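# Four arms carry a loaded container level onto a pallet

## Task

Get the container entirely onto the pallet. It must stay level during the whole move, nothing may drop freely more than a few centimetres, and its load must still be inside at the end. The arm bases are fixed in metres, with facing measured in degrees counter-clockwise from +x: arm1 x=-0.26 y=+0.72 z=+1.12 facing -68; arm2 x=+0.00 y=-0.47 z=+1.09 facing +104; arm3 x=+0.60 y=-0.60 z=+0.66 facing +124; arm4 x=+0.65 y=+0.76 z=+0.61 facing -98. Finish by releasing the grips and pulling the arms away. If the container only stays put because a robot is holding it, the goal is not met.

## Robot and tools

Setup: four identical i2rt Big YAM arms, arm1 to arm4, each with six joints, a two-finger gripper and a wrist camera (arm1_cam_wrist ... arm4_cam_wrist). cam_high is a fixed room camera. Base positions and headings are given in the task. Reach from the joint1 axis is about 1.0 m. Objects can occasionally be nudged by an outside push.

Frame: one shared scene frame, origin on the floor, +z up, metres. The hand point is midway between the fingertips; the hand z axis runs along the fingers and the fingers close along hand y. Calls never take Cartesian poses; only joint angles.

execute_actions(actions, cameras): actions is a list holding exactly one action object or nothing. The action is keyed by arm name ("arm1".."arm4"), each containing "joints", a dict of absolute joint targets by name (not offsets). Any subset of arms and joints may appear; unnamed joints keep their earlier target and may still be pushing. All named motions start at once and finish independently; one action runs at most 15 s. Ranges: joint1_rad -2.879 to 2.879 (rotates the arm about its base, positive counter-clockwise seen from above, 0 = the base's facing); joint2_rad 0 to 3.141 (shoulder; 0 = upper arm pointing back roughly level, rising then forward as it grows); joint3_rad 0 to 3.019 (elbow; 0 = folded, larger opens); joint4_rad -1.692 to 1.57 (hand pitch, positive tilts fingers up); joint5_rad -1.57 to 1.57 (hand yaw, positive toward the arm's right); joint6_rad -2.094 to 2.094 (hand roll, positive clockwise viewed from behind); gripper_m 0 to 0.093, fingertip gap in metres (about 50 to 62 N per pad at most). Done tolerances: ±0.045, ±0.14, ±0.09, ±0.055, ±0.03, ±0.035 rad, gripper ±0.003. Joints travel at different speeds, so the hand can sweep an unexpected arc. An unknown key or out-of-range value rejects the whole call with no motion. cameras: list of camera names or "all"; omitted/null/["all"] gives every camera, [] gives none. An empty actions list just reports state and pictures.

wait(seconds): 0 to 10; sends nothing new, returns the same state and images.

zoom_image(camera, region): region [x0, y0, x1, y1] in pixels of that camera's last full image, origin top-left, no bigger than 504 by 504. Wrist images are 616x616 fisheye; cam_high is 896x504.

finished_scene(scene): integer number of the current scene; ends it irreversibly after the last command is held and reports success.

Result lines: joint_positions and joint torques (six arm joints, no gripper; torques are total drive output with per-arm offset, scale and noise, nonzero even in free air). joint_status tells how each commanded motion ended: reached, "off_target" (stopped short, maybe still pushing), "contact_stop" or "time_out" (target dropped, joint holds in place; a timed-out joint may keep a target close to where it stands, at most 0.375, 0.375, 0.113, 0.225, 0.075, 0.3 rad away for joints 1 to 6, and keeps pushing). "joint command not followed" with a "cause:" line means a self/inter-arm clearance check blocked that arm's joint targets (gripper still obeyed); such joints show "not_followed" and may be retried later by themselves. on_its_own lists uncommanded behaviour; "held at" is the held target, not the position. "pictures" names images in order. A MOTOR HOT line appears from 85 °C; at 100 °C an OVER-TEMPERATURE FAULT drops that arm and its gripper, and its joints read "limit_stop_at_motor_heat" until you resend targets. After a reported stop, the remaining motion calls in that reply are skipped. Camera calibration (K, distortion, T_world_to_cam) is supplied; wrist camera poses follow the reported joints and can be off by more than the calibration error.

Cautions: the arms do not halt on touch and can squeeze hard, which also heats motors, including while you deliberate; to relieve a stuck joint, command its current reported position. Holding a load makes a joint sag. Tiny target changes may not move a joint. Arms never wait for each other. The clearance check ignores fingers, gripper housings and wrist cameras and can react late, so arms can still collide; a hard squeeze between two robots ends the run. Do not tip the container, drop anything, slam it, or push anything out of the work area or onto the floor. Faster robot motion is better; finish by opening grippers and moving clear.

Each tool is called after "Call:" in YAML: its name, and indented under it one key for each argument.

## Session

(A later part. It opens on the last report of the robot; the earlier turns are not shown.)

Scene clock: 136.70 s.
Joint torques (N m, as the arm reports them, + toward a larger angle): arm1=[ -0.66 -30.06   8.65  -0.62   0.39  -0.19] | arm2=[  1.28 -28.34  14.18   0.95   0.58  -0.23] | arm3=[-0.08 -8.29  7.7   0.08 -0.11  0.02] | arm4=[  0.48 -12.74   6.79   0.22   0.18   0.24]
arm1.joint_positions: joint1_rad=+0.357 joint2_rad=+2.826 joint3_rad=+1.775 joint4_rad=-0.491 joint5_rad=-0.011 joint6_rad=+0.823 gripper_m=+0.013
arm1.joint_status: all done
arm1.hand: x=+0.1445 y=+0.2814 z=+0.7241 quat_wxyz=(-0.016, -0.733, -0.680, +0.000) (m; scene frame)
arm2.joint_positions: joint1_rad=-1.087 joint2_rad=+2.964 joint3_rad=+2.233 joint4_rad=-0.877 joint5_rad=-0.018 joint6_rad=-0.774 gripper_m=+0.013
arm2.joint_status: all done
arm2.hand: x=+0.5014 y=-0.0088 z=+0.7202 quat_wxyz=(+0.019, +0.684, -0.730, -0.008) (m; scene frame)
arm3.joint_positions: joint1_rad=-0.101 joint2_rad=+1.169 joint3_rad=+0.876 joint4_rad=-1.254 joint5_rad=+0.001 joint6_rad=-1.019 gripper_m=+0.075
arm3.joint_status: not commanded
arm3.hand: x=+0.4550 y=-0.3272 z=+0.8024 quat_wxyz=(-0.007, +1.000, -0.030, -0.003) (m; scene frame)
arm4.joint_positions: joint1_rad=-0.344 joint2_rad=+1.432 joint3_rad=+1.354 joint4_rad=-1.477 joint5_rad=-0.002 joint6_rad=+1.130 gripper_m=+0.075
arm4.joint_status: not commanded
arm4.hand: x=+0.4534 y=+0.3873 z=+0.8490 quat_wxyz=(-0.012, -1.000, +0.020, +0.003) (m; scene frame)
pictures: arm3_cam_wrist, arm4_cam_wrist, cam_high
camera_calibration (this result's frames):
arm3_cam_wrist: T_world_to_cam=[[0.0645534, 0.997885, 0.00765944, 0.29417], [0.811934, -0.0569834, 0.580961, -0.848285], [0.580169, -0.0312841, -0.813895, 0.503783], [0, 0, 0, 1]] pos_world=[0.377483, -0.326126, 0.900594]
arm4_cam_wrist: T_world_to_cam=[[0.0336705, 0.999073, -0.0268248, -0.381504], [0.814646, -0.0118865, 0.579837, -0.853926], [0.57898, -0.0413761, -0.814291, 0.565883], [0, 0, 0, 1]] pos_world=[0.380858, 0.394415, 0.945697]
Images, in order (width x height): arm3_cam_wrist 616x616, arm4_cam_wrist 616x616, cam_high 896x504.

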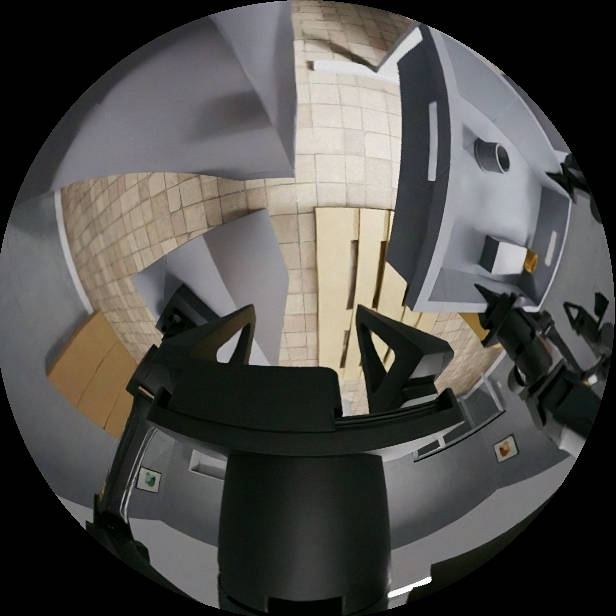

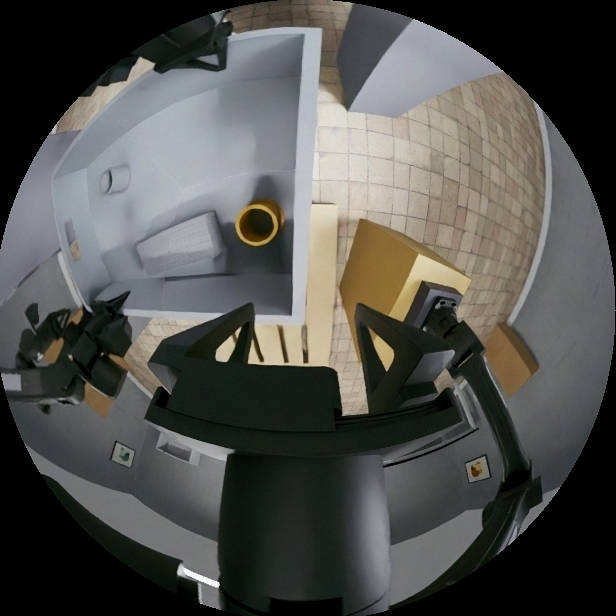

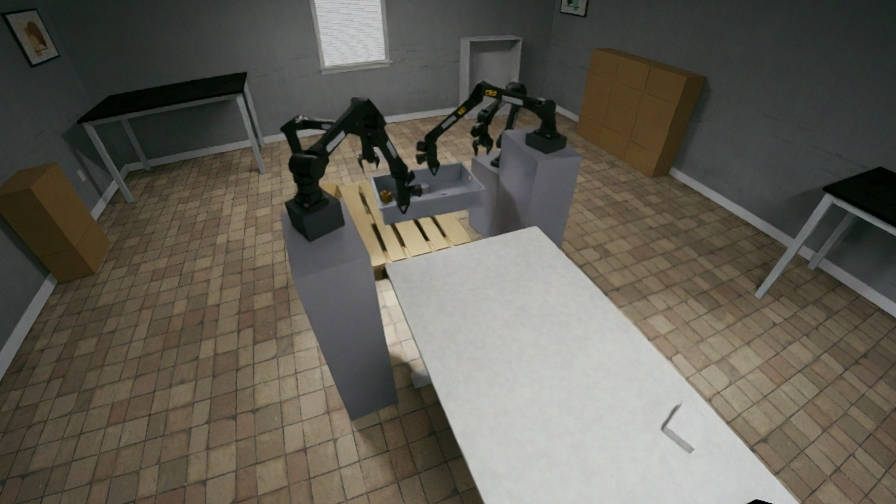

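Call:
execute_actions:
  actions:
    - {"arm3":{"joints":{"joint1_rad":-0.05,"joint2_rad":1.51,"joint3_rad":1.23,"joint4_rad":-1.26,"joint6_rad":-0.95}},"arm4":{"joints":{"joint1_rad":-0.325,"joint2_rad":1.48,"joint3_rad":1.22,"joint4_rad":-1.31,"joint6_rad":1.19,"gripper_m":0.06}}}
  cameras: []

Call:
execute_actions:
  actions:
    - {"arm3":{"joints":{"joint1_rad":0.125,"joint2_rad":1.825,"joint3_rad":1.64,"joint4_rad":-1.35,"joint6_rad":-0.78}},"arm4":{"joints":{"joint2_rad":1.523,"joint3_rad":1.1,"joint4_rad":-1.15}}}
  cameras: ["cam_high","arm3_cam_wrist","arm4_cam_wrist"]

Scene clock: 150.10 s.
Joint torques (N m, as the arm reports them, + toward a larger angle): arm1=[ -0.17 -29.44   8.52  -0.71   0.4   -0.2 ] | arm2=[  1.45 -28.19  14.45   0.75   0.57  -0.22] | arm3=[  0.03 -14.02  11.16   0.22  -0.1    0.29] | arm4=[  1.58 -13.67   7.07   0.59   0.15   0.23]
arm1.joint_positions: joint1_rad=+0.357 joint2_rad=+2.826 joint3_rad=+1.775 joint4_rad=-0.491 joint5_rad=-0.011 joint6_rad=+0.823 gripper_m=+0.013
arm1.joint_status: not commanded
arm1.hand: x=+0.1445 y=+0.2814 z=+0.7241 quat_wxyz=(-0.016, -0.733, -0.680, +0.000) (m; scene frame)
arm2.joint_positions: joint1_rad=-1.087 joint2_rad=+2.964 joint3_rad=+2.233 joint4_rad=-0.877 joint5_rad=-0.018 joint6_rad=-0.774 gripper_m=+0.013
arm2.joint_status: not commanded
arm2.hand: x=+0.5014 y=-0.0088 z=+0.7202 quat_wxyz=(+0.019, +0.684, -0.730, -0.008) (m; scene frame)
arm3.joint_positions: joint1_rad=-0.053 joint2_rad=+1.506 joint3_rad=+1.179 joint4_rad=-1.256 joint5_rad=+0.001 joint6_rad=-0.961 gripper_m=+0.075
arm3.joint_status: all done
arm3.hand: x=+0.3823 y=-0.2351 z=+0.7962 quat_wxyz=(+0.008, +0.999, -0.035, +0.006) (m; scene frame)
arm4.joint_positions: joint1_rad=-0.331 joint2_rad=+1.486 joint3_rad=+1.220 joint4_rad=-1.325 joint5_rad=-0.002 joint6_rad=+1.175 gripper_m=+0.060
arm4.joint_status: all done
arm4.hand: x=+0.4582 y=+0.3844 z=+0.7773 quat_wxyz=(+0.004, -0.999, +0.036, -0.005) (m; scene frame)
pictures: none
No camera images: the call's "cameras" was empty. Leave "cameras" out to get every camera's image.

Scene clock: 151.30 s.
Joint torques (N m, as the arm reports them, + toward a larger angle): arm1=[ -0.12 -29.37   8.54  -0.75   0.39  -0.21] | arm2=[  1.45 -28.37  14.33   0.76   0.59  -0.25] | arm3=[ -0.39 -20.46  11.34  -0.01  -0.09   0.3 ] | arm4=[  1.65 -13.3    6.73   0.68   0.16   0.24]
arm1.joint_positions: joint1_rad=+0.357 joint2_rad=+2.826 joint3_rad=+1.775 joint4_rad=-0.491 joint5_rad=-0.011 joint6_rad=+0.823 gripper_m=+0.013
arm1.joint_status: not commanded
arm1.hand: x=+0.1445 y=+0.2814 z=+0.7241 quat_wxyz=(-0.016, -0.733, -0.680, +0.000) (m; scene frame)
arm2.joint_positions: joint1_rad=-1.087 joint2_rad=+2.964 joint3_rad=+2.233 joint4_rad=-0.877 joint5_rad=-0.018 joint6_rad=-0.774 gripper_m=+0.013
arm2.joint_status: not commanded
arm2.hand: x=+0.5014 y=-0.0088 z=+0.7202 quat_wxyz=(+0.019, +0.684, -0.730, -0.008) (m; scene frame)
arm3.joint_positions: joint1_rad=+0.131 joint2_rad=+1.827 joint3_rad=+1.590 joint4_rad=-1.338 joint5_rad=+0.001 joint6_rad=-0.791 gripper_m=+0.075
arm3.joint_status: all done
arm3.hand: x=+0.2336 y=-0.1834 z=+0.7948 quat_wxyz=(+0.004, +1.000, -0.028, +0.004) (m; scene frame)
arm4.joint_positions: joint1_rad=-0.331 joint2_rad=+1.525 joint3_rad=+1.101 joint4_rad=-1.165 joint5_rad=-0.002 joint6_rad=+1.175 gripper_m=+0.060
arm4.joint_status: all done
arm4.hand: x=+0.4605 y=+0.3885 z=+0.7187 quat_wxyz=(+0.003, -0.999, +0.036, -0.005) (m; scene frame)
pictures: arm3_cam_wrist, arm4_cam_wrist, cam_high
camera_calibration (this result's frames):
arm3_cam_wrist: T_world_to_cam=[[0.060472, 0.998052, -0.0153481, 0.184273], [0.804019, -0.0395919, 0.593284, -0.66071], [0.591521, -0.0482172, -0.804847, 0.617647], [0, 0, 0, 1]] pos_world=[0.154729, -0.180292, 0.891928]
arm4_cam_wrist: T_world_to_cam=[[0.066487, 0.99778, 0.00388492, -0.423149], [0.80441, -0.0559047, 0.591438, -0.770673], [0.590342, -0.0361979, -0.806341, 0.442773], [0, 0, 0, 1]] pos_world=[0.386684, 0.395153, 0.814475]
Images, in order (width x height): arm3_cam_wrist 616x616, arm4_cam_wrist 616x616, cam_high 896x504.

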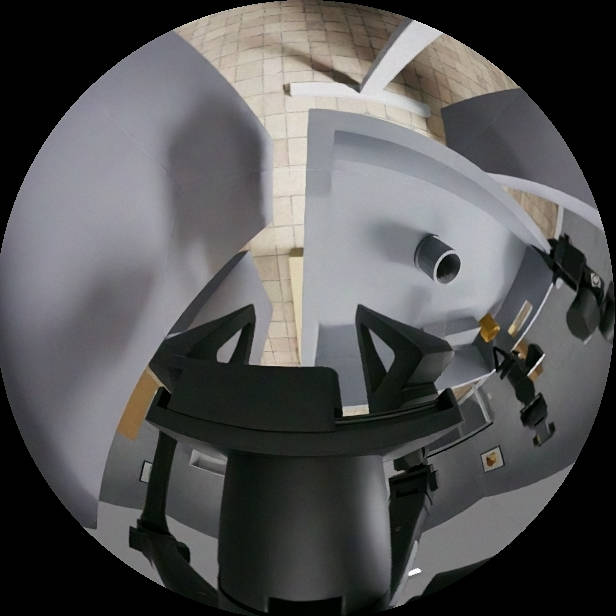

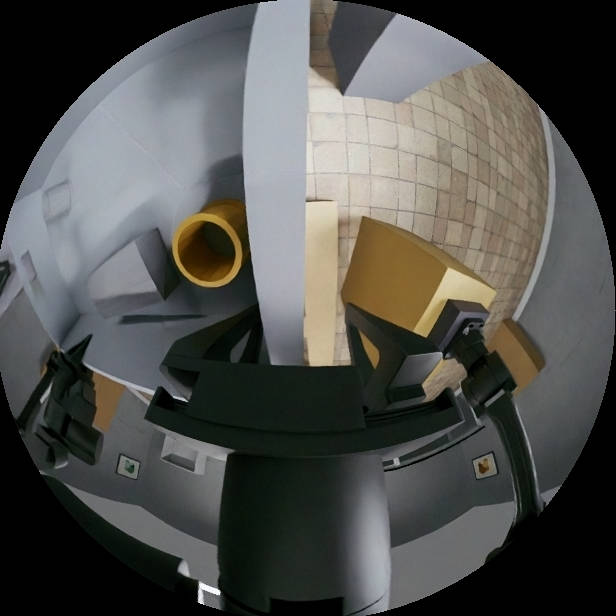

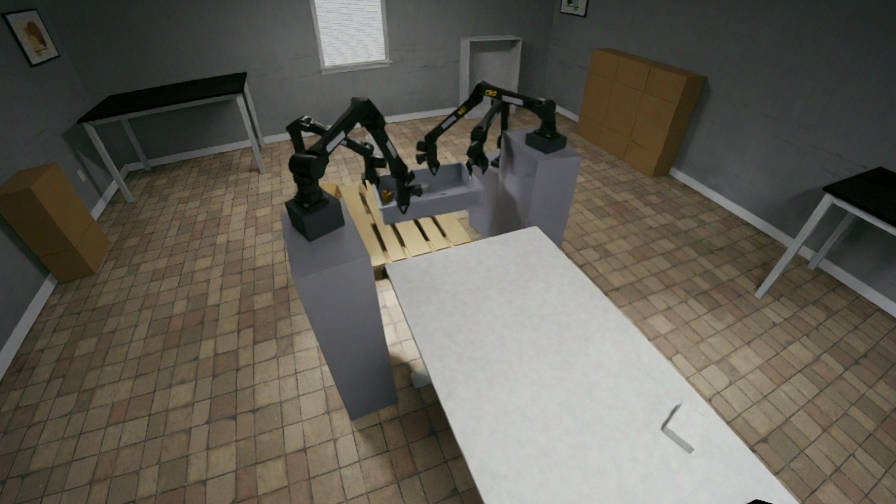

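Call:
execute_actions:
  actions:
    - {"arm3":{"joints":{"joint2_rad":1.92,"joint3_rad":1.525,"joint4_rad":-1.16,"joint6_rad":-0.765}},"arm4":{"joints":{"joint2_rad":1.535,"joint4_rad":-1.115}}}
  cameras: ["arm3_cam_wrist","arm4_cam_wrist"]

Call:
execute_actions:
  actions:
    - {"arm3":{"joints":{"gripper_m":0}},"arm4":{"joints":{"gripper_m":0}}}
  cameras: []

Scene clock: 158.70 s.
Joint torques (N m, as the arm reports them, + toward a larger angle): arm1=[ -0.07 -29.32   8.5   -0.68   0.4   -0.19] | arm2=[  1.03 -27.87  14.35   0.81   0.58  -0.23] | arm3=[ -0.63 -21.81   7.35   0.98  -0.09   0.29] | arm4=[  1.43 -12.6    6.71   0.67   0.16   0.24]
arm1.joint_positions: joint1_rad=+0.357 joint2_rad=+2.826 joint3_rad=+1.775 joint4_rad=-0.491 joint5_rad=-0.011 joint6_rad=+0.823 gripper_m=+0.013
arm1.joint_status: not commanded
arm1.hand: x=+0.1445 y=+0.2814 z=+0.7241 quat_wxyz=(-0.016, -0.733, -0.680, +0.000) (m; scene frame)
arm2.joint_positions: joint1_rad=-1.087 joint2_rad=+2.964 joint3_rad=+2.233 joint4_rad=-0.877 joint5_rad=-0.018 joint6_rad=-0.774 gripper_m=+0.013
arm2.joint_status: not commanded
arm2.hand: x=+0.5014 y=-0.0088 z=+0.7202 quat_wxyz=(+0.019, +0.684, -0.730, -0.008) (m; scene frame)
arm3.joint_positions: joint1_rad=+0.131 joint2_rad=+1.924 joint3_rad=+1.525 joint4_rad=-1.174 joint5_rad=+0.001 joint6_rad=-0.776 gripper_m=+0.075
arm3.joint_status: all done
arm3.hand: x=+0.2248 y=-0.1734 z=+0.7187 quat_wxyz=(+0.004, +0.999, -0.035, +0.004) (m; scene frame)
arm4.joint_positions: joint1_rad=-0.331 joint2_rad=+1.525 joint3_rad=+1.101 joint4_rad=-1.130 joint5_rad=-0.002 joint6_rad=+1.175 gripper_m=+0.060
arm4.joint_status: all done
arm4.hand: x=+0.4567 y=+0.3809 z=+0.7187 quat_wxyz=(-0.012, -0.999, +0.036, +0.002) (m; scene frame)
pictures: arm3_cam_wrist, arm4_cam_wrist
camera_calibration (this result's frames):
arm3_cam_wrist: T_world_to_cam=[[0.0753031, 0.997056, -0.0144153, 0.169506], [0.803713, -0.0521311, 0.59273, -0.60975], [0.590234, -0.0562202, -0.805272, 0.561255], [0, 0, 0, 1]] pos_world=[0.146028, -0.16924, 0.815823]
arm4_cam_wrist: T_world_to_cam=[[0.0664259, 0.997396, -0.0280756, -0.392145], [0.813566, -0.0378498, 0.58024, -0.771048], [0.577666, -0.0613844, -0.813962, 0.465669], [0, 0, 0, 1]] pos_world=[0.384346, 0.390525, 0.815419]
Images, in order (width x height): arm3_cam_wrist 616x616, arm4_cam_wrist 616x616.

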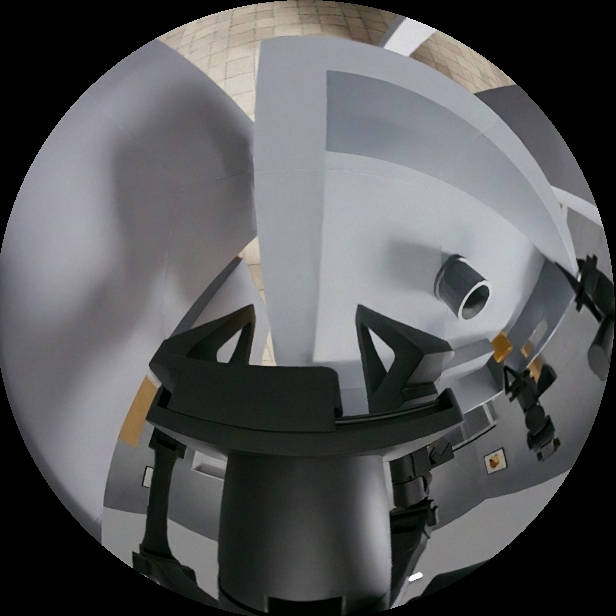

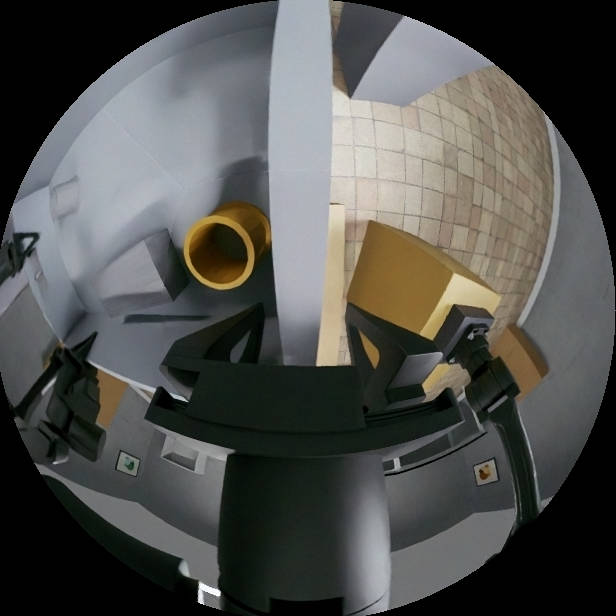

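Scene clock: 159.37 s.
Joint torques (N m, as the arm reports them, + toward a larger angle): arm1=[ -0.08 -29.33   8.6   -0.6    0.52  -0.21] | arm2=[  1.37 -27.72  14.44   1.07   0.73  -0.29] | arm3=[ -1.07 -21.74   7.67   0.89  -0.14   0.06] | arm4=[  1.54 -12.68   6.75   0.37   0.36   0.16]
arm1.joint_positions: joint1_rad=+0.357 joint2_rad=+2.826 joint3_rad=+1.775 joint4_rad=-0.495 joint5_rad=-0.014 joint6_rad=+0.824 gripper_m=+0.013
arm1.joint_status: not commanded
arm1.hand: x=+0.1444 y=+0.2827 z=+0.7240 quat_wxyz=(-0.014, -0.733, -0.680, -0.001) (m; scene frame)
arm2.joint_positions: joint1_rad=-1.086 joint2_rad=+2.964 joint3_rad=+2.233 joint4_rad=-0.878 joint5_rad=-0.021 joint6_rad=-0.772 gripper_m=+0.013
arm2.joint_status: not commanded
arm2.hand: x=+0.5005 y=-0.0082 z=+0.7202 quat_wxyz=(+0.020, +0.683, -0.730, -0.010) (m; scene frame)
arm3.joint_positions: joint1_rad=+0.137 joint2_rad=+1.922 joint3_rad=+1.521 joint4_rad=-1.173 joint5_rad=+0.002 joint6_rad=-0.758 gripper_m=+0.014
arm3.joint_status: gripper_m off_target (ended at +0.014, target +0.000)
arm3.hand: x=+0.2229 y=-0.1765 z=+0.7184 quat_wxyz=(+0.003, +0.999, -0.041, +0.005) (m; scene frame)
arm4.joint_positions: joint1_rad=-0.331 joint2_rad=+1.522 joint3_rad=+1.101 joint4_rad=-1.120 joint5_rad=-0.008 joint6_rad=+1.183 gripper_m=+0.014
arm4.joint_status: gripper_m off_target (ended at +0.014, target +0.000)
arm4.hand: x=+0.4565 y=+0.3781 z=+0.7198 quat_wxyz=(-0.019, -0.999, +0.039, +0.003) (m; scene frame)
pictures: none
No camera images: the call's "cameras" was empty. Leave "cameras" out to get every camera's image.

Call:
execute_actions:
  actions:
    - {"arm3":{"joints":{"joint1_rad":0.135,"joint2_rad":1.855,"joint3_rad":1.575}},"arm4":{"joints":{"joint2_rad":1.465,"joint3_rad":1.16}},"arm1":{"joints":{"joint2_rad":2.82,"joint3_rad":1.79,"joint4_rad":-0.5}},"arm2":{"joints":{"joint2_rad":2.96,"joint3_rad":2.26,"joint4_rad":-0.87}}}
  cameras: []

Call:
execute_actions:
  actions:
    - {"arm1":{"joints":{"gripper_m":0.06}},"arm2":{"joints":{"gripper_m":0.06}}}
  cameras: []

Call:
execute_actions:
  actions:
    - {"arm1":{"joints":{"joint2_rad":2.587,"joint3_rad":1.61,"joint4_rad":-0.587}},"arm2":{"joints":{"joint2_rad":2.7,"joint3_rad":2.03,"joint4_rad":-0.878}}}
  cameras: ["cam_high"]

Scene clock: 165.67 s.
Joint torques (N m, as the arm reports them, + toward a larger angle): arm1=[  0.07 -23.32   6.31   0.08   0.47  -0.22] | arm2=[  1.17 -22.43   9.61   0.83   0.69  -0.24] | arm3=[ -0.36 -26.77  11.15   0.91  -0.16   0.06] | arm4=[  1.42 -18.03  11.3    0.19   0.38   0.16]
arm1.joint_positions: joint1_rad=+0.357 joint2_rad=+2.828 joint3_rad=+1.775 joint4_rad=-0.495 joint5_rad=-0.013 joint6_rad=+0.824 gripper_m=+0.013
arm1.joint_status: all done
arm1.hand: x=+0.1436 y=+0.2833 z=+0.7229 quat_wxyz=(-0.013, -0.733, -0.680, -0.001) (m; scene frame)
arm2.joint_positions: joint1_rad=-1.086 joint2_rad=+2.965 joint3_rad=+2.233 joint4_rad=-0.886 joint5_rad=-0.019 joint6_rad=-0.772 gripper_m=+0.012
arm2.joint_status: all done
arm2.hand: x=+0.4989 y=-0.0102 z=+0.7196 quat_wxyz=(+0.025, +0.683, -0.730, -0.009) (m; scene frame)
arm3.joint_positions: joint1_rad=+0.137 joint2_rad=+1.914 joint3_rad=+1.521 joint4_rad=-1.173 joint5_rad=+0.002 joint6_rad=-0.758 gripper_m=+0.013
arm3.joint_status: all done
arm3.hand: x=+0.2225 y=-0.1761 z=+0.7230 quat_wxyz=(+0.000, +0.999, -0.042, +0.002) (m; scene frame)
arm4.joint_positions: joint1_rad=-0.331 joint2_rad=+1.519 joint3_rad=+1.101 joint4_rad=-1.116 joint5_rad=-0.009 joint6_rad=+1.183 gripper_m=+0.014
arm4.joint_status: all done
arm4.hand: x=+0.4562 y=+0.3772 z=+0.7210 quat_wxyz=(-0.023, -0.999, +0.039, +0.004) (m; scene frame)
pictures: none
No camera images: the call's "cameras" was empty. Leave "cameras" out to get every camera's image.

Scene clock: 166.33 s.
Joint torques (N m, as the arm reports them, + toward a larger angle): arm1=[ -0.4  -23.42   6.27   0.1    0.14  -0.12] | arm2=[  0.27 -21.86   9.8    0.59   0.01  -0.04] | arm3=[ -0.21 -26.84  11.1    0.69  -0.17   0.02] | arm4=[  1.53 -18.04  11.25   0.18   0.38   0.16]
arm1.joint_positions: joint1_rad=+0.357 joint2_rad=+2.828 joint3_rad=+1.775 joint4_rad=-0.495 joint5_rad=-0.004 joint6_rad=+0.814 gripper_m=+0.060
arm1.joint_status: all done
arm1.hand: x=+0.1425 y=+0.2823 z=+0.7229 quat_wxyz=(-0.013, -0.729, -0.684, +0.004) (m; scene frame)
arm2.joint_positions: joint1_rad=-1.085 joint2_rad=+2.962 joint3_rad=+2.233 joint4_rad=-0.880 joint5_rad=-0.003 joint6_rad=-0.791 gripper_m=+0.060
arm2.joint_status: all done
arm2.hand: x=+0.5025 y=-0.0099 z=+0.7212 quat_wxyz=(+0.020, +0.690, -0.723, -0.001) (m; scene frame)
arm3.joint_positions: joint1_rad=+0.138 joint2_rad=+1.914 joint3_rad=+1.521 joint4_rad=-1.166 joint5_rad=+0.003 joint6_rad=-0.754 gripper_m=+0.013
arm3.joint_status: not commanded
arm3.hand: x=+0.2209 y=-0.1752 z=+0.7230 quat_wxyz=(-0.002, +0.999, -0.043, +0.000) (m; scene frame)
arm4.joint_positions: joint1_rad=-0.331 joint2_rad=+1.519 joint3_rad=+1.101 joint4_rad=-1.116 joint5_rad=-0.008 joint6_rad=+1.185 gripper_m=+0.014
arm4.joint_status: not commanded
arm4.hand: x=+0.4562 y=+0.3772 z=+0.7210 quat_wxyz=(-0.023, -0.999, +0.040, +0.004) (m; scene frame)
pictures: none
No camera images: the call's "cameras" was empty. Leave "cameras" out to get every camera's image.

Scene clock: 167.77 s.
Joint torques (N m, as the arm reports them, + toward a larger angle): arm1=[ -0.35 -21.77   5.33  -0.11   0.13  -0.1 ] | arm2=[  1.23 -20.87   7.33   0.24   0.01  -0.01] | arm3=[ -0.54 -26.77  11.18   0.39  -0.2   -0.02] | arm4=[  1.68 -17.83  11.25   0.25   0.16   0.14]
arm1.joint_positions: joint1_rad=+0.359 joint2_rad=+2.585 joint3_rad=+1.611 joint4_rad=-0.576 joint5_rad=-0.004 joint6_rad=+0.813 gripper_m=+0.060
arm1.joint_status: all done
arm1.hand: x=+0.1446 y=+0.2831 z=+0.8290 quat_wxyz=(-0.012, -0.729, -0.685, +0.004) (m; scene frame)
arm2.joint_positions: joint1_rad=-1.085 joint2_rad=+2.680 joint3_rad=+2.037 joint4_rad=-0.879 joint5_rad=-0.003 joint6_rad=-0.792 gripper_m=+0.060
arm2.joint_status: all done
arm2.hand: x=+0.5223 y=+0.0083 z=+0.8536 quat_wxyz=(-0.023, +0.691, -0.723, +0.000) (m; scene frame)
arm3.joint_positions: joint1_rad=+0.140 joint2_rad=+1.914 joint3_rad=+1.521 joint4_rad=-1.158 joint5_rad=+0.003 joint6_rad=-0.751 gripper_m=+0.013
arm3.joint_status: not commanded
arm3.hand: x=+0.2188 y=-0.1743 z=+0.7230 quat_wxyz=(-0.005, +0.999, -0.043, -0.003) (m; scene frame)
arm4.joint_positions: joint1_rad=-0.332 joint2_rad=+1.519 joint3_rad=+1.101 joint4_rad=-1.114 joint5_rad=-0.002 joint6_rad=+1.185 gripper_m=+0.014
arm4.joint_status: not commanded
arm4.hand: x=+0.4546 y=+0.3776 z=+0.7212 quat_wxyz=(-0.022, -0.999, +0.041, +0.007) (m; scene frame)
pictures: cam_high
Images, in order (width x height): cam_high 896x504.

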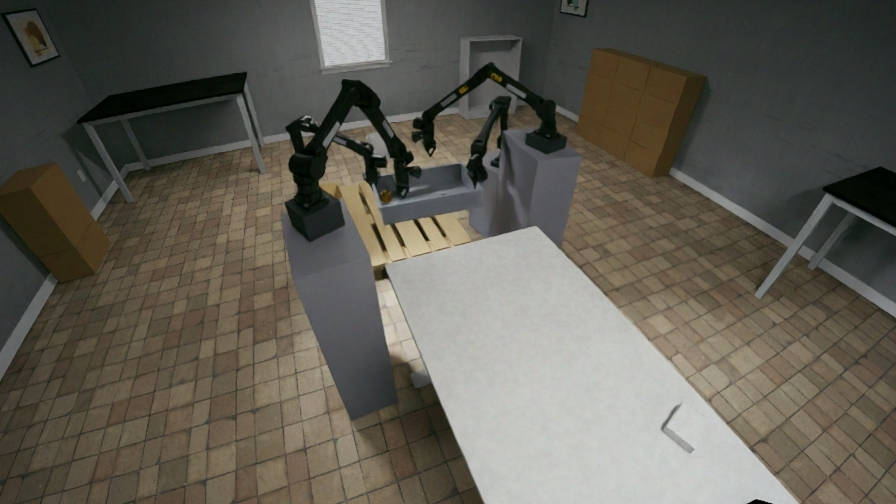

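Call:
execute_actions:
  actions:
    - {"arm1":{"joints":{"joint1_rad":0,"joint2_rad":2.1,"joint3_rad":1.3}},"arm2":{"joints":{"joint2_rad":2.2}},"arm3":{"joints":{"joint1_rad":0.026,"joint2_rad":1.885,"joint3_rad":1.31,"joint4_rad":-0.9,"joint6_rad":-0.895}},"arm4":{"joints":{"joint1_rad":-0.18,"joint2_rad":1.542,"joint3_rad":0.965,"joint4_rad":-0.878,"joint6_rad":1.325}}}
  cameras: []

Call:
execute_actions:
  actions:
    - {"arm2":{"joints":{"joint2_rad":1.7,"joint3_rad":1.6}},"arm3":{"joints":{"joint1_rad":-0.106,"joint2_rad":1.983,"joint3_rad":1.135,"joint4_rad":-0.637,"joint6_rad":-1.045}},"arm4":{"joints":{"joint1_rad":-0.008,"joint2_rad":1.70,"joint3_rad":0.83,"joint4_rad":-0.6,"joint6_rad":1.48}}}
  cameras: []

Call:
execute_actions:
  actions:
    - {"arm3":{"joints":{"joint1_rad":-0.259,"joint2_rad":2.158,"joint3_rad":1.052,"joint4_rad":-0.395,"joint6_rad":-1.215}},"arm4":{"joints":{"joint1_rad":0.172,"joint2_rad":1.94,"joint3_rad":0.79,"joint4_rad":-0.335,"joint6_rad":1.645}}}
  cameras: ["cam_high"]

Scene clock: 185.40 s.
Joint torques (N m, as the arm reports them, + toward a larger angle): arm1=[ -0.88 -19.84   7.31   0.27  -0.05  -0.1 ] | arm2=[  0.48 -22.03  10.92   1.14   0.01   0.01] | arm3=[ -0.82 -25.22   9.22   0.32  -0.4   -0.19] | arm4=[  0.99 -17.7    9.12   0.1    0.38   0.03]
arm1.joint_positions: joint1_rad=+0.008 joint2_rad=+2.104 joint3_rad=+1.299 joint4_rad=-0.578 joint5_rad=+0.001 joint6_rad=+0.811 gripper_m=+0.060
arm1.joint_status: all done
arm1.hand: x=-0.0365 y=+0.1854 z=+1.0253 quat_wxyz=(-0.095, -0.833, -0.545, +0.022) (m; scene frame)
arm2.joint_positions: joint1_rad=-1.085 joint2_rad=+2.204 joint3_rad=+2.026 joint4_rad=-0.877 joint5_rad=-0.002 joint6_rad=-0.792 gripper_m=+0.060
arm2.joint_status: all done
arm2.hand: x=+0.5888 y=+0.0692 z=+1.2038 quat_wxyz=(-0.254, +0.669, -0.699, +0.007) (m; scene frame)
arm3.joint_positions: joint1_rad=+0.035 joint2_rad=+1.941 joint3_rad=+1.268 joint4_rad=-0.897 joint5_rad=+0.008 joint6_rad=-0.868 gripper_m=+0.014
arm3.joint_status: all done
arm3.hand: x=+0.2960 y=-0.1773 z=+0.6261 quat_wxyz=(+0.000, +0.999, -0.037, +0.006) (m; scene frame)
arm4.joint_positions: joint1_rad=-0.178 joint2_rad=+1.598 joint3_rad=+0.920 joint4_rad=-0.879 joint5_rad=-0.008 joint6_rad=+1.331 gripper_m=+0.015
arm4.joint_status: all done
arm4.hand: x=+0.5250 y=+0.3774 z=+0.6316 quat_wxyz=(-0.012, -0.999, +0.037, -0.002) (m; scene frame)
pictures: none
No camera images: the call's "cameras" was empty. Leave "cameras" out to get every camera's image.

Scene clock: 186.97 s.
Joint torques (N m, as the arm reports them, + toward a larger angle): arm1=[ -0.8  -19.66   7.38   0.24  -0.06  -0.11] | arm2=[  1.1  -14.    10.65   1.34   0.02  -0.01] | arm3=[ -0.66 -23.91   7.3    0.23  -0.23  -0.17] | arm4=[  0.76 -18.66   6.42   0.07   0.28   0.02]
arm1.joint_positions: joint1_rad=+0.008 joint2_rad=+2.104 joint3_rad=+1.299 joint4_rad=-0.578 joint5_rad=+0.001 joint6_rad=+0.811 gripper_m=+0.060
arm1.joint_status: not commanded
arm1.hand: x=-0.0365 y=+0.1854 z=+1.0253 quat_wxyz=(-0.095, -0.833, -0.545, +0.022) (m; scene frame)
arm2.joint_positions: joint1_rad=-1.085 joint2_rad=+1.694 joint3_rad=+1.605 joint4_rad=-0.878 joint5_rad=-0.002 joint6_rad=-0.792 gripper_m=+0.060
arm2.joint_status: all done
arm2.hand: x=+0.4834 y=-0.0254 z=+1.3518 quat_wxyz=(-0.296, +0.660, -0.690, +0.009) (m; scene frame)
arm3.joint_positions: joint1_rad=-0.100 joint2_rad=+2.036 joint3_rad=+1.097 joint4_rad=-0.632 joint5_rad=+0.004 joint6_rad=-1.020 gripper_m=+0.014
arm3.joint_status: all done
arm3.hand: x=+0.3758 y=-0.1788 z=+0.5360 quat_wxyz=(+0.002, +1.000, -0.029, +0.004) (m; scene frame)
arm4.joint_positions: joint1_rad=-0.004 joint2_rad=+1.763 joint3_rad=+0.799 joint4_rad=-0.597 joint5_rad=-0.005 joint6_rad=+1.488 gripper_m=+0.015
arm4.joint_status: all done
arm4.hand: x=+0.5950 y=+0.3812 z=+0.5391 quat_wxyz=(-0.009, -1.000, +0.029, -0.002) (m; scene frame)
pictures: none
No camera images: the call's "cameras" was empty. Leave "cameras" out to get every camera's image.

Scene clock: 188.10 s.
Joint torques (N m, as the arm reports them, + toward a larger angle): arm1=[ -0.72 -19.66   7.32   0.25  -0.06  -0.1 ] | arm2=[  0.44 -13.62  10.82   1.51  -0.07   0.04] | arm3=[ -0.28 -24.29   4.17   0.19  -0.15  -0.12] | arm4=[  0.26 -19.83   4.    -0.19   0.21   0.01]
arm1.joint_positions: joint1_rad=+0.008 joint2_rad=+2.104 joint3_rad=+1.299 joint4_rad=-0.578 joint5_rad=+0.001 joint6_rad=+0.811 gripper_m=+0.060
arm1.joint_status: not commanded
arm1.hand: x=-0.0365 y=+0.1854 z=+1.0253 quat_wxyz=(-0.095, -0.833, -0.545, +0.022) (m; scene frame)
arm2.joint_positions: joint1_rad=-1.085 joint2_rad=+1.694 joint3_rad=+1.605 joint4_rad=-0.878 joint5_rad=-0.002 joint6_rad=-0.792 gripper_m=+0.060
arm2.joint_status: not commanded
arm2.hand: x=+0.4834 y=-0.0254 z=+1.3518 quat_wxyz=(-0.296, +0.660, -0.690, +0.009) (m; scene frame)
arm3.joint_positions: joint1_rad=-0.256 joint2_rad=+2.214 joint3_rad=+1.034 joint4_rad=-0.388 joint5_rad=+0.002 joint6_rad=-1.191 gripper_m=+0.014
arm3.joint_status: all done
arm3.hand: x=+0.4540 y=-0.1767 z=+0.4457 quat_wxyz=(+0.002, +1.000, -0.021, +0.003) (m; scene frame)
arm4.joint_positions: joint1_rad=+0.180 joint2_rad=+2.003 joint3_rad=+0.767 joint4_rad=-0.327 joint5_rad=-0.003 joint6_rad=+1.656 gripper_m=+0.015
arm4.joint_status: all done
arm4.hand: x=+0.6644 y=+0.3884 z=+0.4488 quat_wxyz=(-0.008, -1.000, +0.021, -0.002) (m; scene frame)
pictures: cam_high
Images, in order (width x height): cam_high 896x504.

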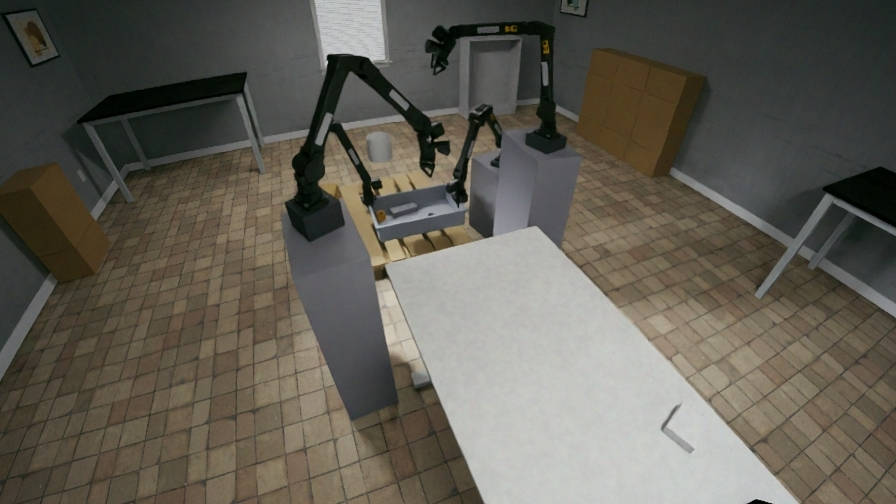

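Call:
execute_actions:
  actions:
    - {"arm3":{"joints":{"joint1_rad":-0.43,"joint2_rad":2.375,"joint3_rad":1.072,"joint4_rad":-0.203,"joint6_rad":-1.395}},"arm4":{"joints":{"joint1_rad":0.357,"joint2_rad":2.203,"joint3_rad":0.858,"joint4_rad":-0.137,"joint6_rad":1.82}}}
  cameras: []

Call:
execute_actions:
  actions:
    - {"arm3":{"joints":{"joint1_rad":-0.611,"joint2_rad":2.61,"joint3_rad":1.192,"joint4_rad":-0.09,"joint6_rad":-1.59}},"arm4":{"joints":{"joint1_rad":0.53,"joint2_rad":2.463,"joint3_rad":1.018,"joint4_rad":-0.04,"joint6_rad":1.975}}}
  cameras: []

Call:
execute_actions:
  actions:
    - {"arm3":{"joints":{"joint2_rad":2.727,"joint3_rad":1.282,"joint4_rad":-0.063}},"arm4":{"joints":{"joint2_rad":2.586,"joint3_rad":1.093,"joint4_rad":0.007}}}
  cameras: []

Call:
execute_actions:
  actions:
    - {"arm3":{"joints":{"joint2_rad":2.79,"joint3_rad":1.315,"joint4_rad":-0.055}},"arm4":{"joints":{"joint2_rad":2.655,"joint3_rad":1.12,"joint4_rad":0.02}}}
  cameras: ["cam_high","arm3_cam_wrist"]

Scene clock: 199.97 s.
Joint torques (N m, as the arm reports them, + toward a larger angle): arm1=[ -0.94 -19.65   7.32   0.26  -0.07  -0.1 ] | arm2=[  0.96 -14.9   10.78   1.38  -0.01   0.03] | arm3=[  0.06 -23.56   3.43  -0.05  -0.19  -0.03] | arm4=[ -0.06 -21.29   1.91  -0.27   0.23   0.04]
arm1.joint_positions: joint1_rad=+0.008 joint2_rad=+2.104 joint3_rad=+1.299 joint4_rad=-0.578 joint5_rad=+0.001 joint6_rad=+0.811 gripper_m=+0.060
arm1.joint_status: not commanded
arm1.hand: x=-0.0365 y=+0.1854 z=+1.0253 quat_wxyz=(-0.095, -0.833, -0.545, +0.022) (m; scene frame)
arm2.joint_positions: joint1_rad=-1.085 joint2_rad=+1.694 joint3_rad=+1.605 joint4_rad=-0.878 joint5_rad=-0.002 joint6_rad=-0.792 gripper_m=+0.060
arm2.joint_status: not commanded
arm2.hand: x=+0.4834 y=-0.0254 z=+1.3518 quat_wxyz=(-0.296, +0.660, -0.690, +0.009) (m; scene frame)
arm3.joint_positions: joint1_rad=-0.430 joint2_rad=+2.424 joint3_rad=+1.043 joint4_rad=-0.191 joint5_rad=+0.003 joint6_rad=-1.382 gripper_m=+0.014
arm3.joint_status: all done
arm3.hand: x=+0.5344 y=-0.1835 z=+0.3599 quat_wxyz=(+0.003, +1.000, -0.013, +0.004) (m; scene frame)
arm4.joint_positions: joint1_rad=+0.369 joint2_rad=+2.266 joint3_rad=+0.845 joint4_rad=-0.126 joint5_rad=-0.004 joint6_rad=+1.828 gripper_m=+0.014
arm4.joint_status: all done
arm4.hand: x=+0.7357 y=+0.3875 z=+0.3637 quat_wxyz=(-0.016, -1.000, +0.012, -0.005) (m; scene frame)
pictures: none
No camera images: the call's "cameras" was empty. Leave "cameras" out to get every camera's image.

Scene clock: 201.13 s.
Joint torques (N m, as the arm reports them, + toward a larger angle): arm1=[ -0.81 -19.77   7.34   0.23  -0.05  -0.1 ] | arm2=[  1.04 -14.39  10.66   1.51   0.     0.02] | arm3=[ -0.04 -24.71   1.88  -0.01   0.     0.03] | arm4=[ -0.45 -22.72   0.6   -0.33   0.12  -0.04]
arm1.joint_positions: joint1_rad=+0.008 joint2_rad=+2.104 joint3_rad=+1.299 joint4_rad=-0.578 joint5_rad=+0.001 joint6_rad=+0.811 gripper_m=+0.060
arm1.joint_status: not commanded
arm1.hand: x=-0.0365 y=+0.1854 z=+1.0253 quat_wxyz=(-0.095, -0.833, -0.545, +0.022) (m; scene frame)
arm2.joint_positions: joint1_rad=-1.085 joint2_rad=+1.694 joint3_rad=+1.605 joint4_rad=-0.878 joint5_rad=-0.002 joint6_rad=-0.792 gripper_m=+0.060
arm2.joint_status: not commanded
arm2.hand: x=+0.4834 y=-0.0254 z=+1.3518 quat_wxyz=(-0.296, +0.660, -0.690, +0.009) (m; scene frame)
arm3.joint_positions: joint1_rad=-0.614 joint2_rad=+2.664 joint3_rad=+1.173 joint4_rad=-0.079 joint5_rad=-0.002 joint6_rad=-1.580 gripper_m=+0.014
arm3.joint_status: all done
arm3.hand: x=+0.6114 y=-0.1823 z=+0.2705 quat_wxyz=(+0.003, +1.000, -0.006, +0.002) (m; scene frame)
arm4.joint_positions: joint1_rad=+0.547 joint2_rad=+2.531 joint3_rad=+1.013 joint4_rad=-0.029 joint5_rad=-0.001 joint6_rad=+1.990 gripper_m=+0.014
arm4.joint_status: all done
arm4.hand: x=+0.8063 y=+0.3920 z=+0.2741 quat_wxyz=(-0.015, -1.000, +0.004, -0.005) (m; scene frame)
pictures: none
No camera images: the call's "cameras" was empty. Leave "cameras" out to get every camera's image.

Scene clock: 202.03 s.
Joint torques (N m, as the arm reports them, + toward a larger angle): arm1=[ -0.81 -19.8    7.31   0.25  -0.06  -0.09] | arm2=[  0.49 -15.32  10.62   1.59   0.02  -0.02] | arm3=[ -0.14 -24.47   1.79   0.05   0.07   0.02] | arm4=[ -0.34 -22.56   0.64  -0.09   0.09   0.01]
arm1.joint_positions: joint1_rad=+0.008 joint2_rad=+2.104 joint3_rad=+1.299 joint4_rad=-0.578 joint5_rad=+0.001 joint6_rad=+0.811 gripper_m=+0.060
arm1.joint_status: not commanded
arm1.hand: x=-0.0365 y=+0.1854 z=+1.0253 quat_wxyz=(-0.095, -0.833, -0.545, +0.022) (m; scene frame)
arm2.joint_positions: joint1_rad=-1.085 joint2_rad=+1.694 joint3_rad=+1.605 joint4_rad=-0.878 joint5_rad=-0.002 joint6_rad=-0.792 gripper_m=+0.060
arm2.joint_status: not commanded
arm2.hand: x=+0.4834 y=-0.0254 z=+1.3518 quat_wxyz=(-0.296, +0.660, -0.690, +0.009) (m; scene frame)
arm3.joint_positions: joint1_rad=-0.612 joint2_rad=+2.777 joint3_rad=+1.262 joint4_rad=-0.054 joint5_rad=-0.004 joint6_rad=-1.579 gripper_m=+0.014
arm3.joint_status: all done
arm3.hand: x=+0.6110 y=-0.1805 z=+0.2278 quat_wxyz=(+0.002, +1.000, -0.006, +0.001) (m; scene frame)
arm4.joint_positions: joint1_rad=+0.546 joint2_rad=+2.649 joint3_rad=+1.084 joint4_rad=+0.013 joint5_rad=+0.000 joint6_rad=+1.986 gripper_m=+0.014
arm4.joint_status: all done
arm4.hand: x=+0.8044 y=+0.3942 z=+0.2312 quat_wxyz=(-0.012, -1.000, +0.003, -0.004) (m; scene frame)
pictures: none
No camera images: the call's "cameras" was empty. Leave "cameras" out to get every camera's image.

Scene clock: 202.70 s.
Joint torques (N m, as the arm reports them, + toward a larger angle): arm1=[ -0.88 -19.68   7.36   0.28  -0.05  -0.1 ] | arm2=[  1.23 -13.72  10.65   1.5    0.01   0.  ] | arm3=[ -0.59 -21.41   2.42   0.14  -0.47  -0.01] | arm4=[  0.08 -17.48   2.26   0.27   0.39   0.08]
arm1.joint_positions: joint1_rad=+0.008 joint2_rad=+2.104 joint3_rad=+1.299 joint4_rad=-0.578 joint5_rad=+0.001 joint6_rad=+0.811 gripper_m=+0.060
arm1.joint_status: not commanded
arm1.hand: x=-0.0365 y=+0.1854 z=+1.0253 quat_wxyz=(-0.095, -0.833, -0.545, +0.022) (m; scene frame)
arm2.joint_positions: joint1_rad=-1.085 joint2_rad=+1.694 joint3_rad=+1.605 joint4_rad=-0.878 joint5_rad=-0.002 joint6_rad=-0.792 gripper_m=+0.060
arm2.joint_status: not commanded
arm2.hand: x=+0.4834 y=-0.0254 z=+1.3518 quat_wxyz=(-0.296, +0.660, -0.690, +0.009) (m; scene frame)
arm3.joint_positions: joint1_rad=-0.608 joint2_rad=+2.806 joint3_rad=+1.283 joint4_rad=-0.049 joint5_rad=+0.009 joint6_rad=-1.577 gripper_m=+0.014
arm3.joint_status: all done
arm3.hand: x=+0.6113 y=-0.1825 z=+0.2166 quat_wxyz=(+0.003, +1.000, -0.005, +0.007) (m; scene frame)
arm4.joint_positions: joint1_rad=+0.539 joint2_rad=+2.655 joint3_rad=+1.088 joint4_rad=+0.014 joint5_rad=-0.009 joint6_rad=+1.977 gripper_m=+0.014
arm4.joint_status: all done
arm4.hand: x=+0.8035 y=+0.3936 z=+0.2290 quat_wxyz=(-0.011, -1.000, +0.002, -0.007) (m; scene frame)
pictures: arm3_cam_wrist, cam_high
camera_calibration (this result's frames):
arm3_cam_wrist: T_world_to_cam=[[0.0136161, 0.999812, -0.0137865, 0.180309], [0.801922, -0.00268319, 0.597423, -0.61424], [0.597274, -0.0191903, -0.801808, -0.0700005], [0, 0, 0, 1]] pos_world=[0.531926, -0.183266, 0.31332]
Images, in order (width x height): arm3_cam_wrist 616x616, cam_high 896x504.

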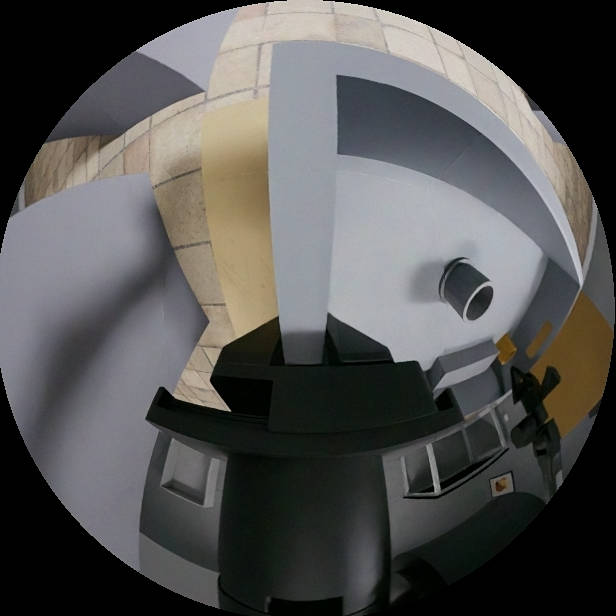

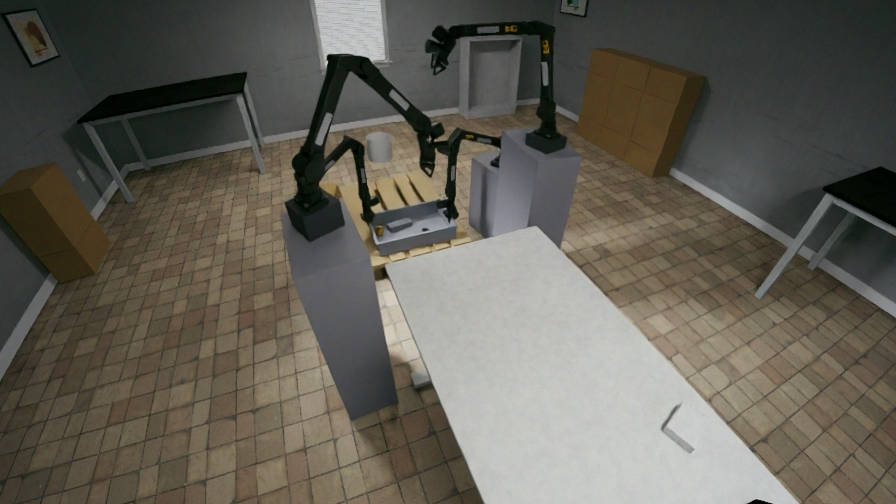

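Call:
execute_actions:
  actions:
    - {"arm4":{"joints":{"joint3_rad":1.09,"gripper_m":0.06}},"arm3":{"joints":{"joint2_rad":2.81,"joint3_rad":1.29,"gripper_m":0.07}}}
  cameras: []

Call:
execute_actions:
  actions:
    - {"arm4":{"joints":{"joint2_rad":2.2,"joint3_rad":0.82,"joint4_rad":-0.17}},"arm3":{"joints":{"joint2_rad":2.35,"joint3_rad":0.97,"joint4_rad":-0.2}}}
  cameras: ["arm3_cam_wrist"]

Call:
finished_scene:
  scene: 2

Scene clock: 207.40 s.
Joint torques (N m, as the arm reports them, + toward a larger angle): arm1=[ -0.83 -19.6    7.34   0.24  -0.06  -0.1 ] | arm2=[  0.54 -14.73  10.82   1.58   0.04   0.02] | arm3=[ -0.39 -20.13   0.65   0.15  -0.25   0.01] | arm4=[  0.33 -17.48   0.02   0.27   0.26   0.07]
arm1.joint_positions: joint1_rad=+0.008 joint2_rad=+2.104 joint3_rad=+1.299 joint4_rad=-0.578 joint5_rad=+0.001 joint6_rad=+0.811 gripper_m=+0.060
arm1.joint_status: not commanded
arm1.hand: x=-0.0365 y=+0.1854 z=+1.0253 quat_wxyz=(-0.095, -0.833, -0.545, +0.022) (m; scene frame)
arm2.joint_positions: joint1_rad=-1.085 joint2_rad=+1.694 joint3_rad=+1.605 joint4_rad=-0.878 joint5_rad=-0.002 joint6_rad=-0.792 gripper_m=+0.060
arm2.joint_status: not commanded
arm2.hand: x=+0.4834 y=-0.0254 z=+1.3518 quat_wxyz=(-0.296, +0.660, -0.690, +0.009) (m; scene frame)
arm3.joint_positions: joint1_rad=-0.608 joint2_rad=+2.807 joint3_rad=+1.284 joint4_rad=-0.049 joint5_rad=+0.004 joint6_rad=-1.579 gripper_m=+0.070
arm3.joint_status: all done
arm3.hand: x=+0.6105 y=-0.1827 z=+0.2161 quat_wxyz=(+0.004, +1.000, -0.004, +0.005) (m; scene frame)
arm4.joint_positions: joint1_rad=+0.539 joint2_rad=+2.655 joint3_rad=+1.089 joint4_rad=+0.014 joint5_rad=-0.005 joint6_rad=+1.977 gripper_m=+0.060
arm4.joint_status: all done
arm4.hand: x=+0.8029 y=+0.3927 z=+0.2292 quat_wxyz=(-0.012, -1.000, +0.002, -0.006) (m; scene frame)
pictures: none
No camera images: the call's "cameras" was empty. Leave "cameras" out to get every camera's image.

Scene clock: 208.63 s.
Joint torques (N m, as the arm reports them, + toward a larger angle): arm1=[ -0.84 -19.74   7.34   0.28  -0.06  -0.1 ] | arm2=[  1.5  -14.37  10.55   1.45  -0.04   0.01] | arm3=[ -0.28 -17.29   1.16   0.08  -0.25   0.02] | arm4=[  0.97 -14.89   1.29  -0.25  -0.04   0.07]
arm1.joint_positions: joint1_rad=+0.008 joint2_rad=+2.104 joint3_rad=+1.299 joint4_rad=-0.578 joint5_rad=+0.001 joint6_rad=+0.811 gripper_m=+0.060
arm1.joint_status: not commanded
arm1.hand: x=-0.0365 y=+0.1854 z=+1.0253 quat_wxyz=(-0.095, -0.833, -0.545, +0.022) (m; scene frame)
arm2.joint_positions: joint1_rad=-1.085 joint2_rad=+1.694 joint3_rad=+1.605 joint4_rad=-0.878 joint5_rad=-0.002 joint6_rad=-0.792 gripper_m=+0.060
arm2.joint_status: not commanded
arm2.hand: x=+0.4834 y=-0.0254 z=+1.3518 quat_wxyz=(-0.296, +0.660, -0.690, +0.009) (m; scene frame)
arm3.joint_positions: joint1_rad=-0.608 joint2_rad=+2.334 joint3_rad=+0.977 joint4_rad=-0.190 joint5_rad=+0.004 joint6_rad=-1.580 gripper_m=+0.070
arm3.joint_status: all done
arm3.hand: x=+0.6095 y=-0.1823 z=+0.3909 quat_wxyz=(-0.008, +1.000, -0.003, +0.005) (m; scene frame)
arm4.joint_positions: joint1_rad=+0.531 joint2_rad=+2.191 joint3_rad=+0.821 joint4_rad=-0.160 joint5_rad=+0.005 joint6_rad=+1.977 gripper_m=+0.060
arm4.joint_status: all done
arm4.hand: x=+0.7943 y=+0.4025 z=+0.3886 quat_wxyz=(-0.024, -1.000, +0.006, -0.006) (m; scene frame)
pictures: arm3_cam_wrist
camera_calibration (this result's frames):
arm3_cam_wrist: T_world_to_cam=[[0.0107815, 0.999893, 0.00984862, 0.174998], [0.804673, -0.0145227, 0.59354, -0.719189], [0.59362, 0.00152565, -0.804744, 0.077922], [0, 0, 0, 1]] pos_world=[0.530569, -0.185542, 0.487851]
Images, in order (width x height): arm3_cam_wrist 616x616.

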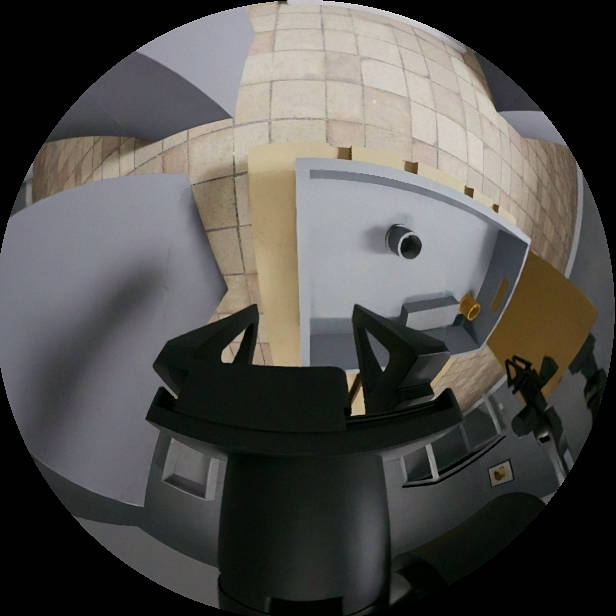

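The scene is finished: the task was done.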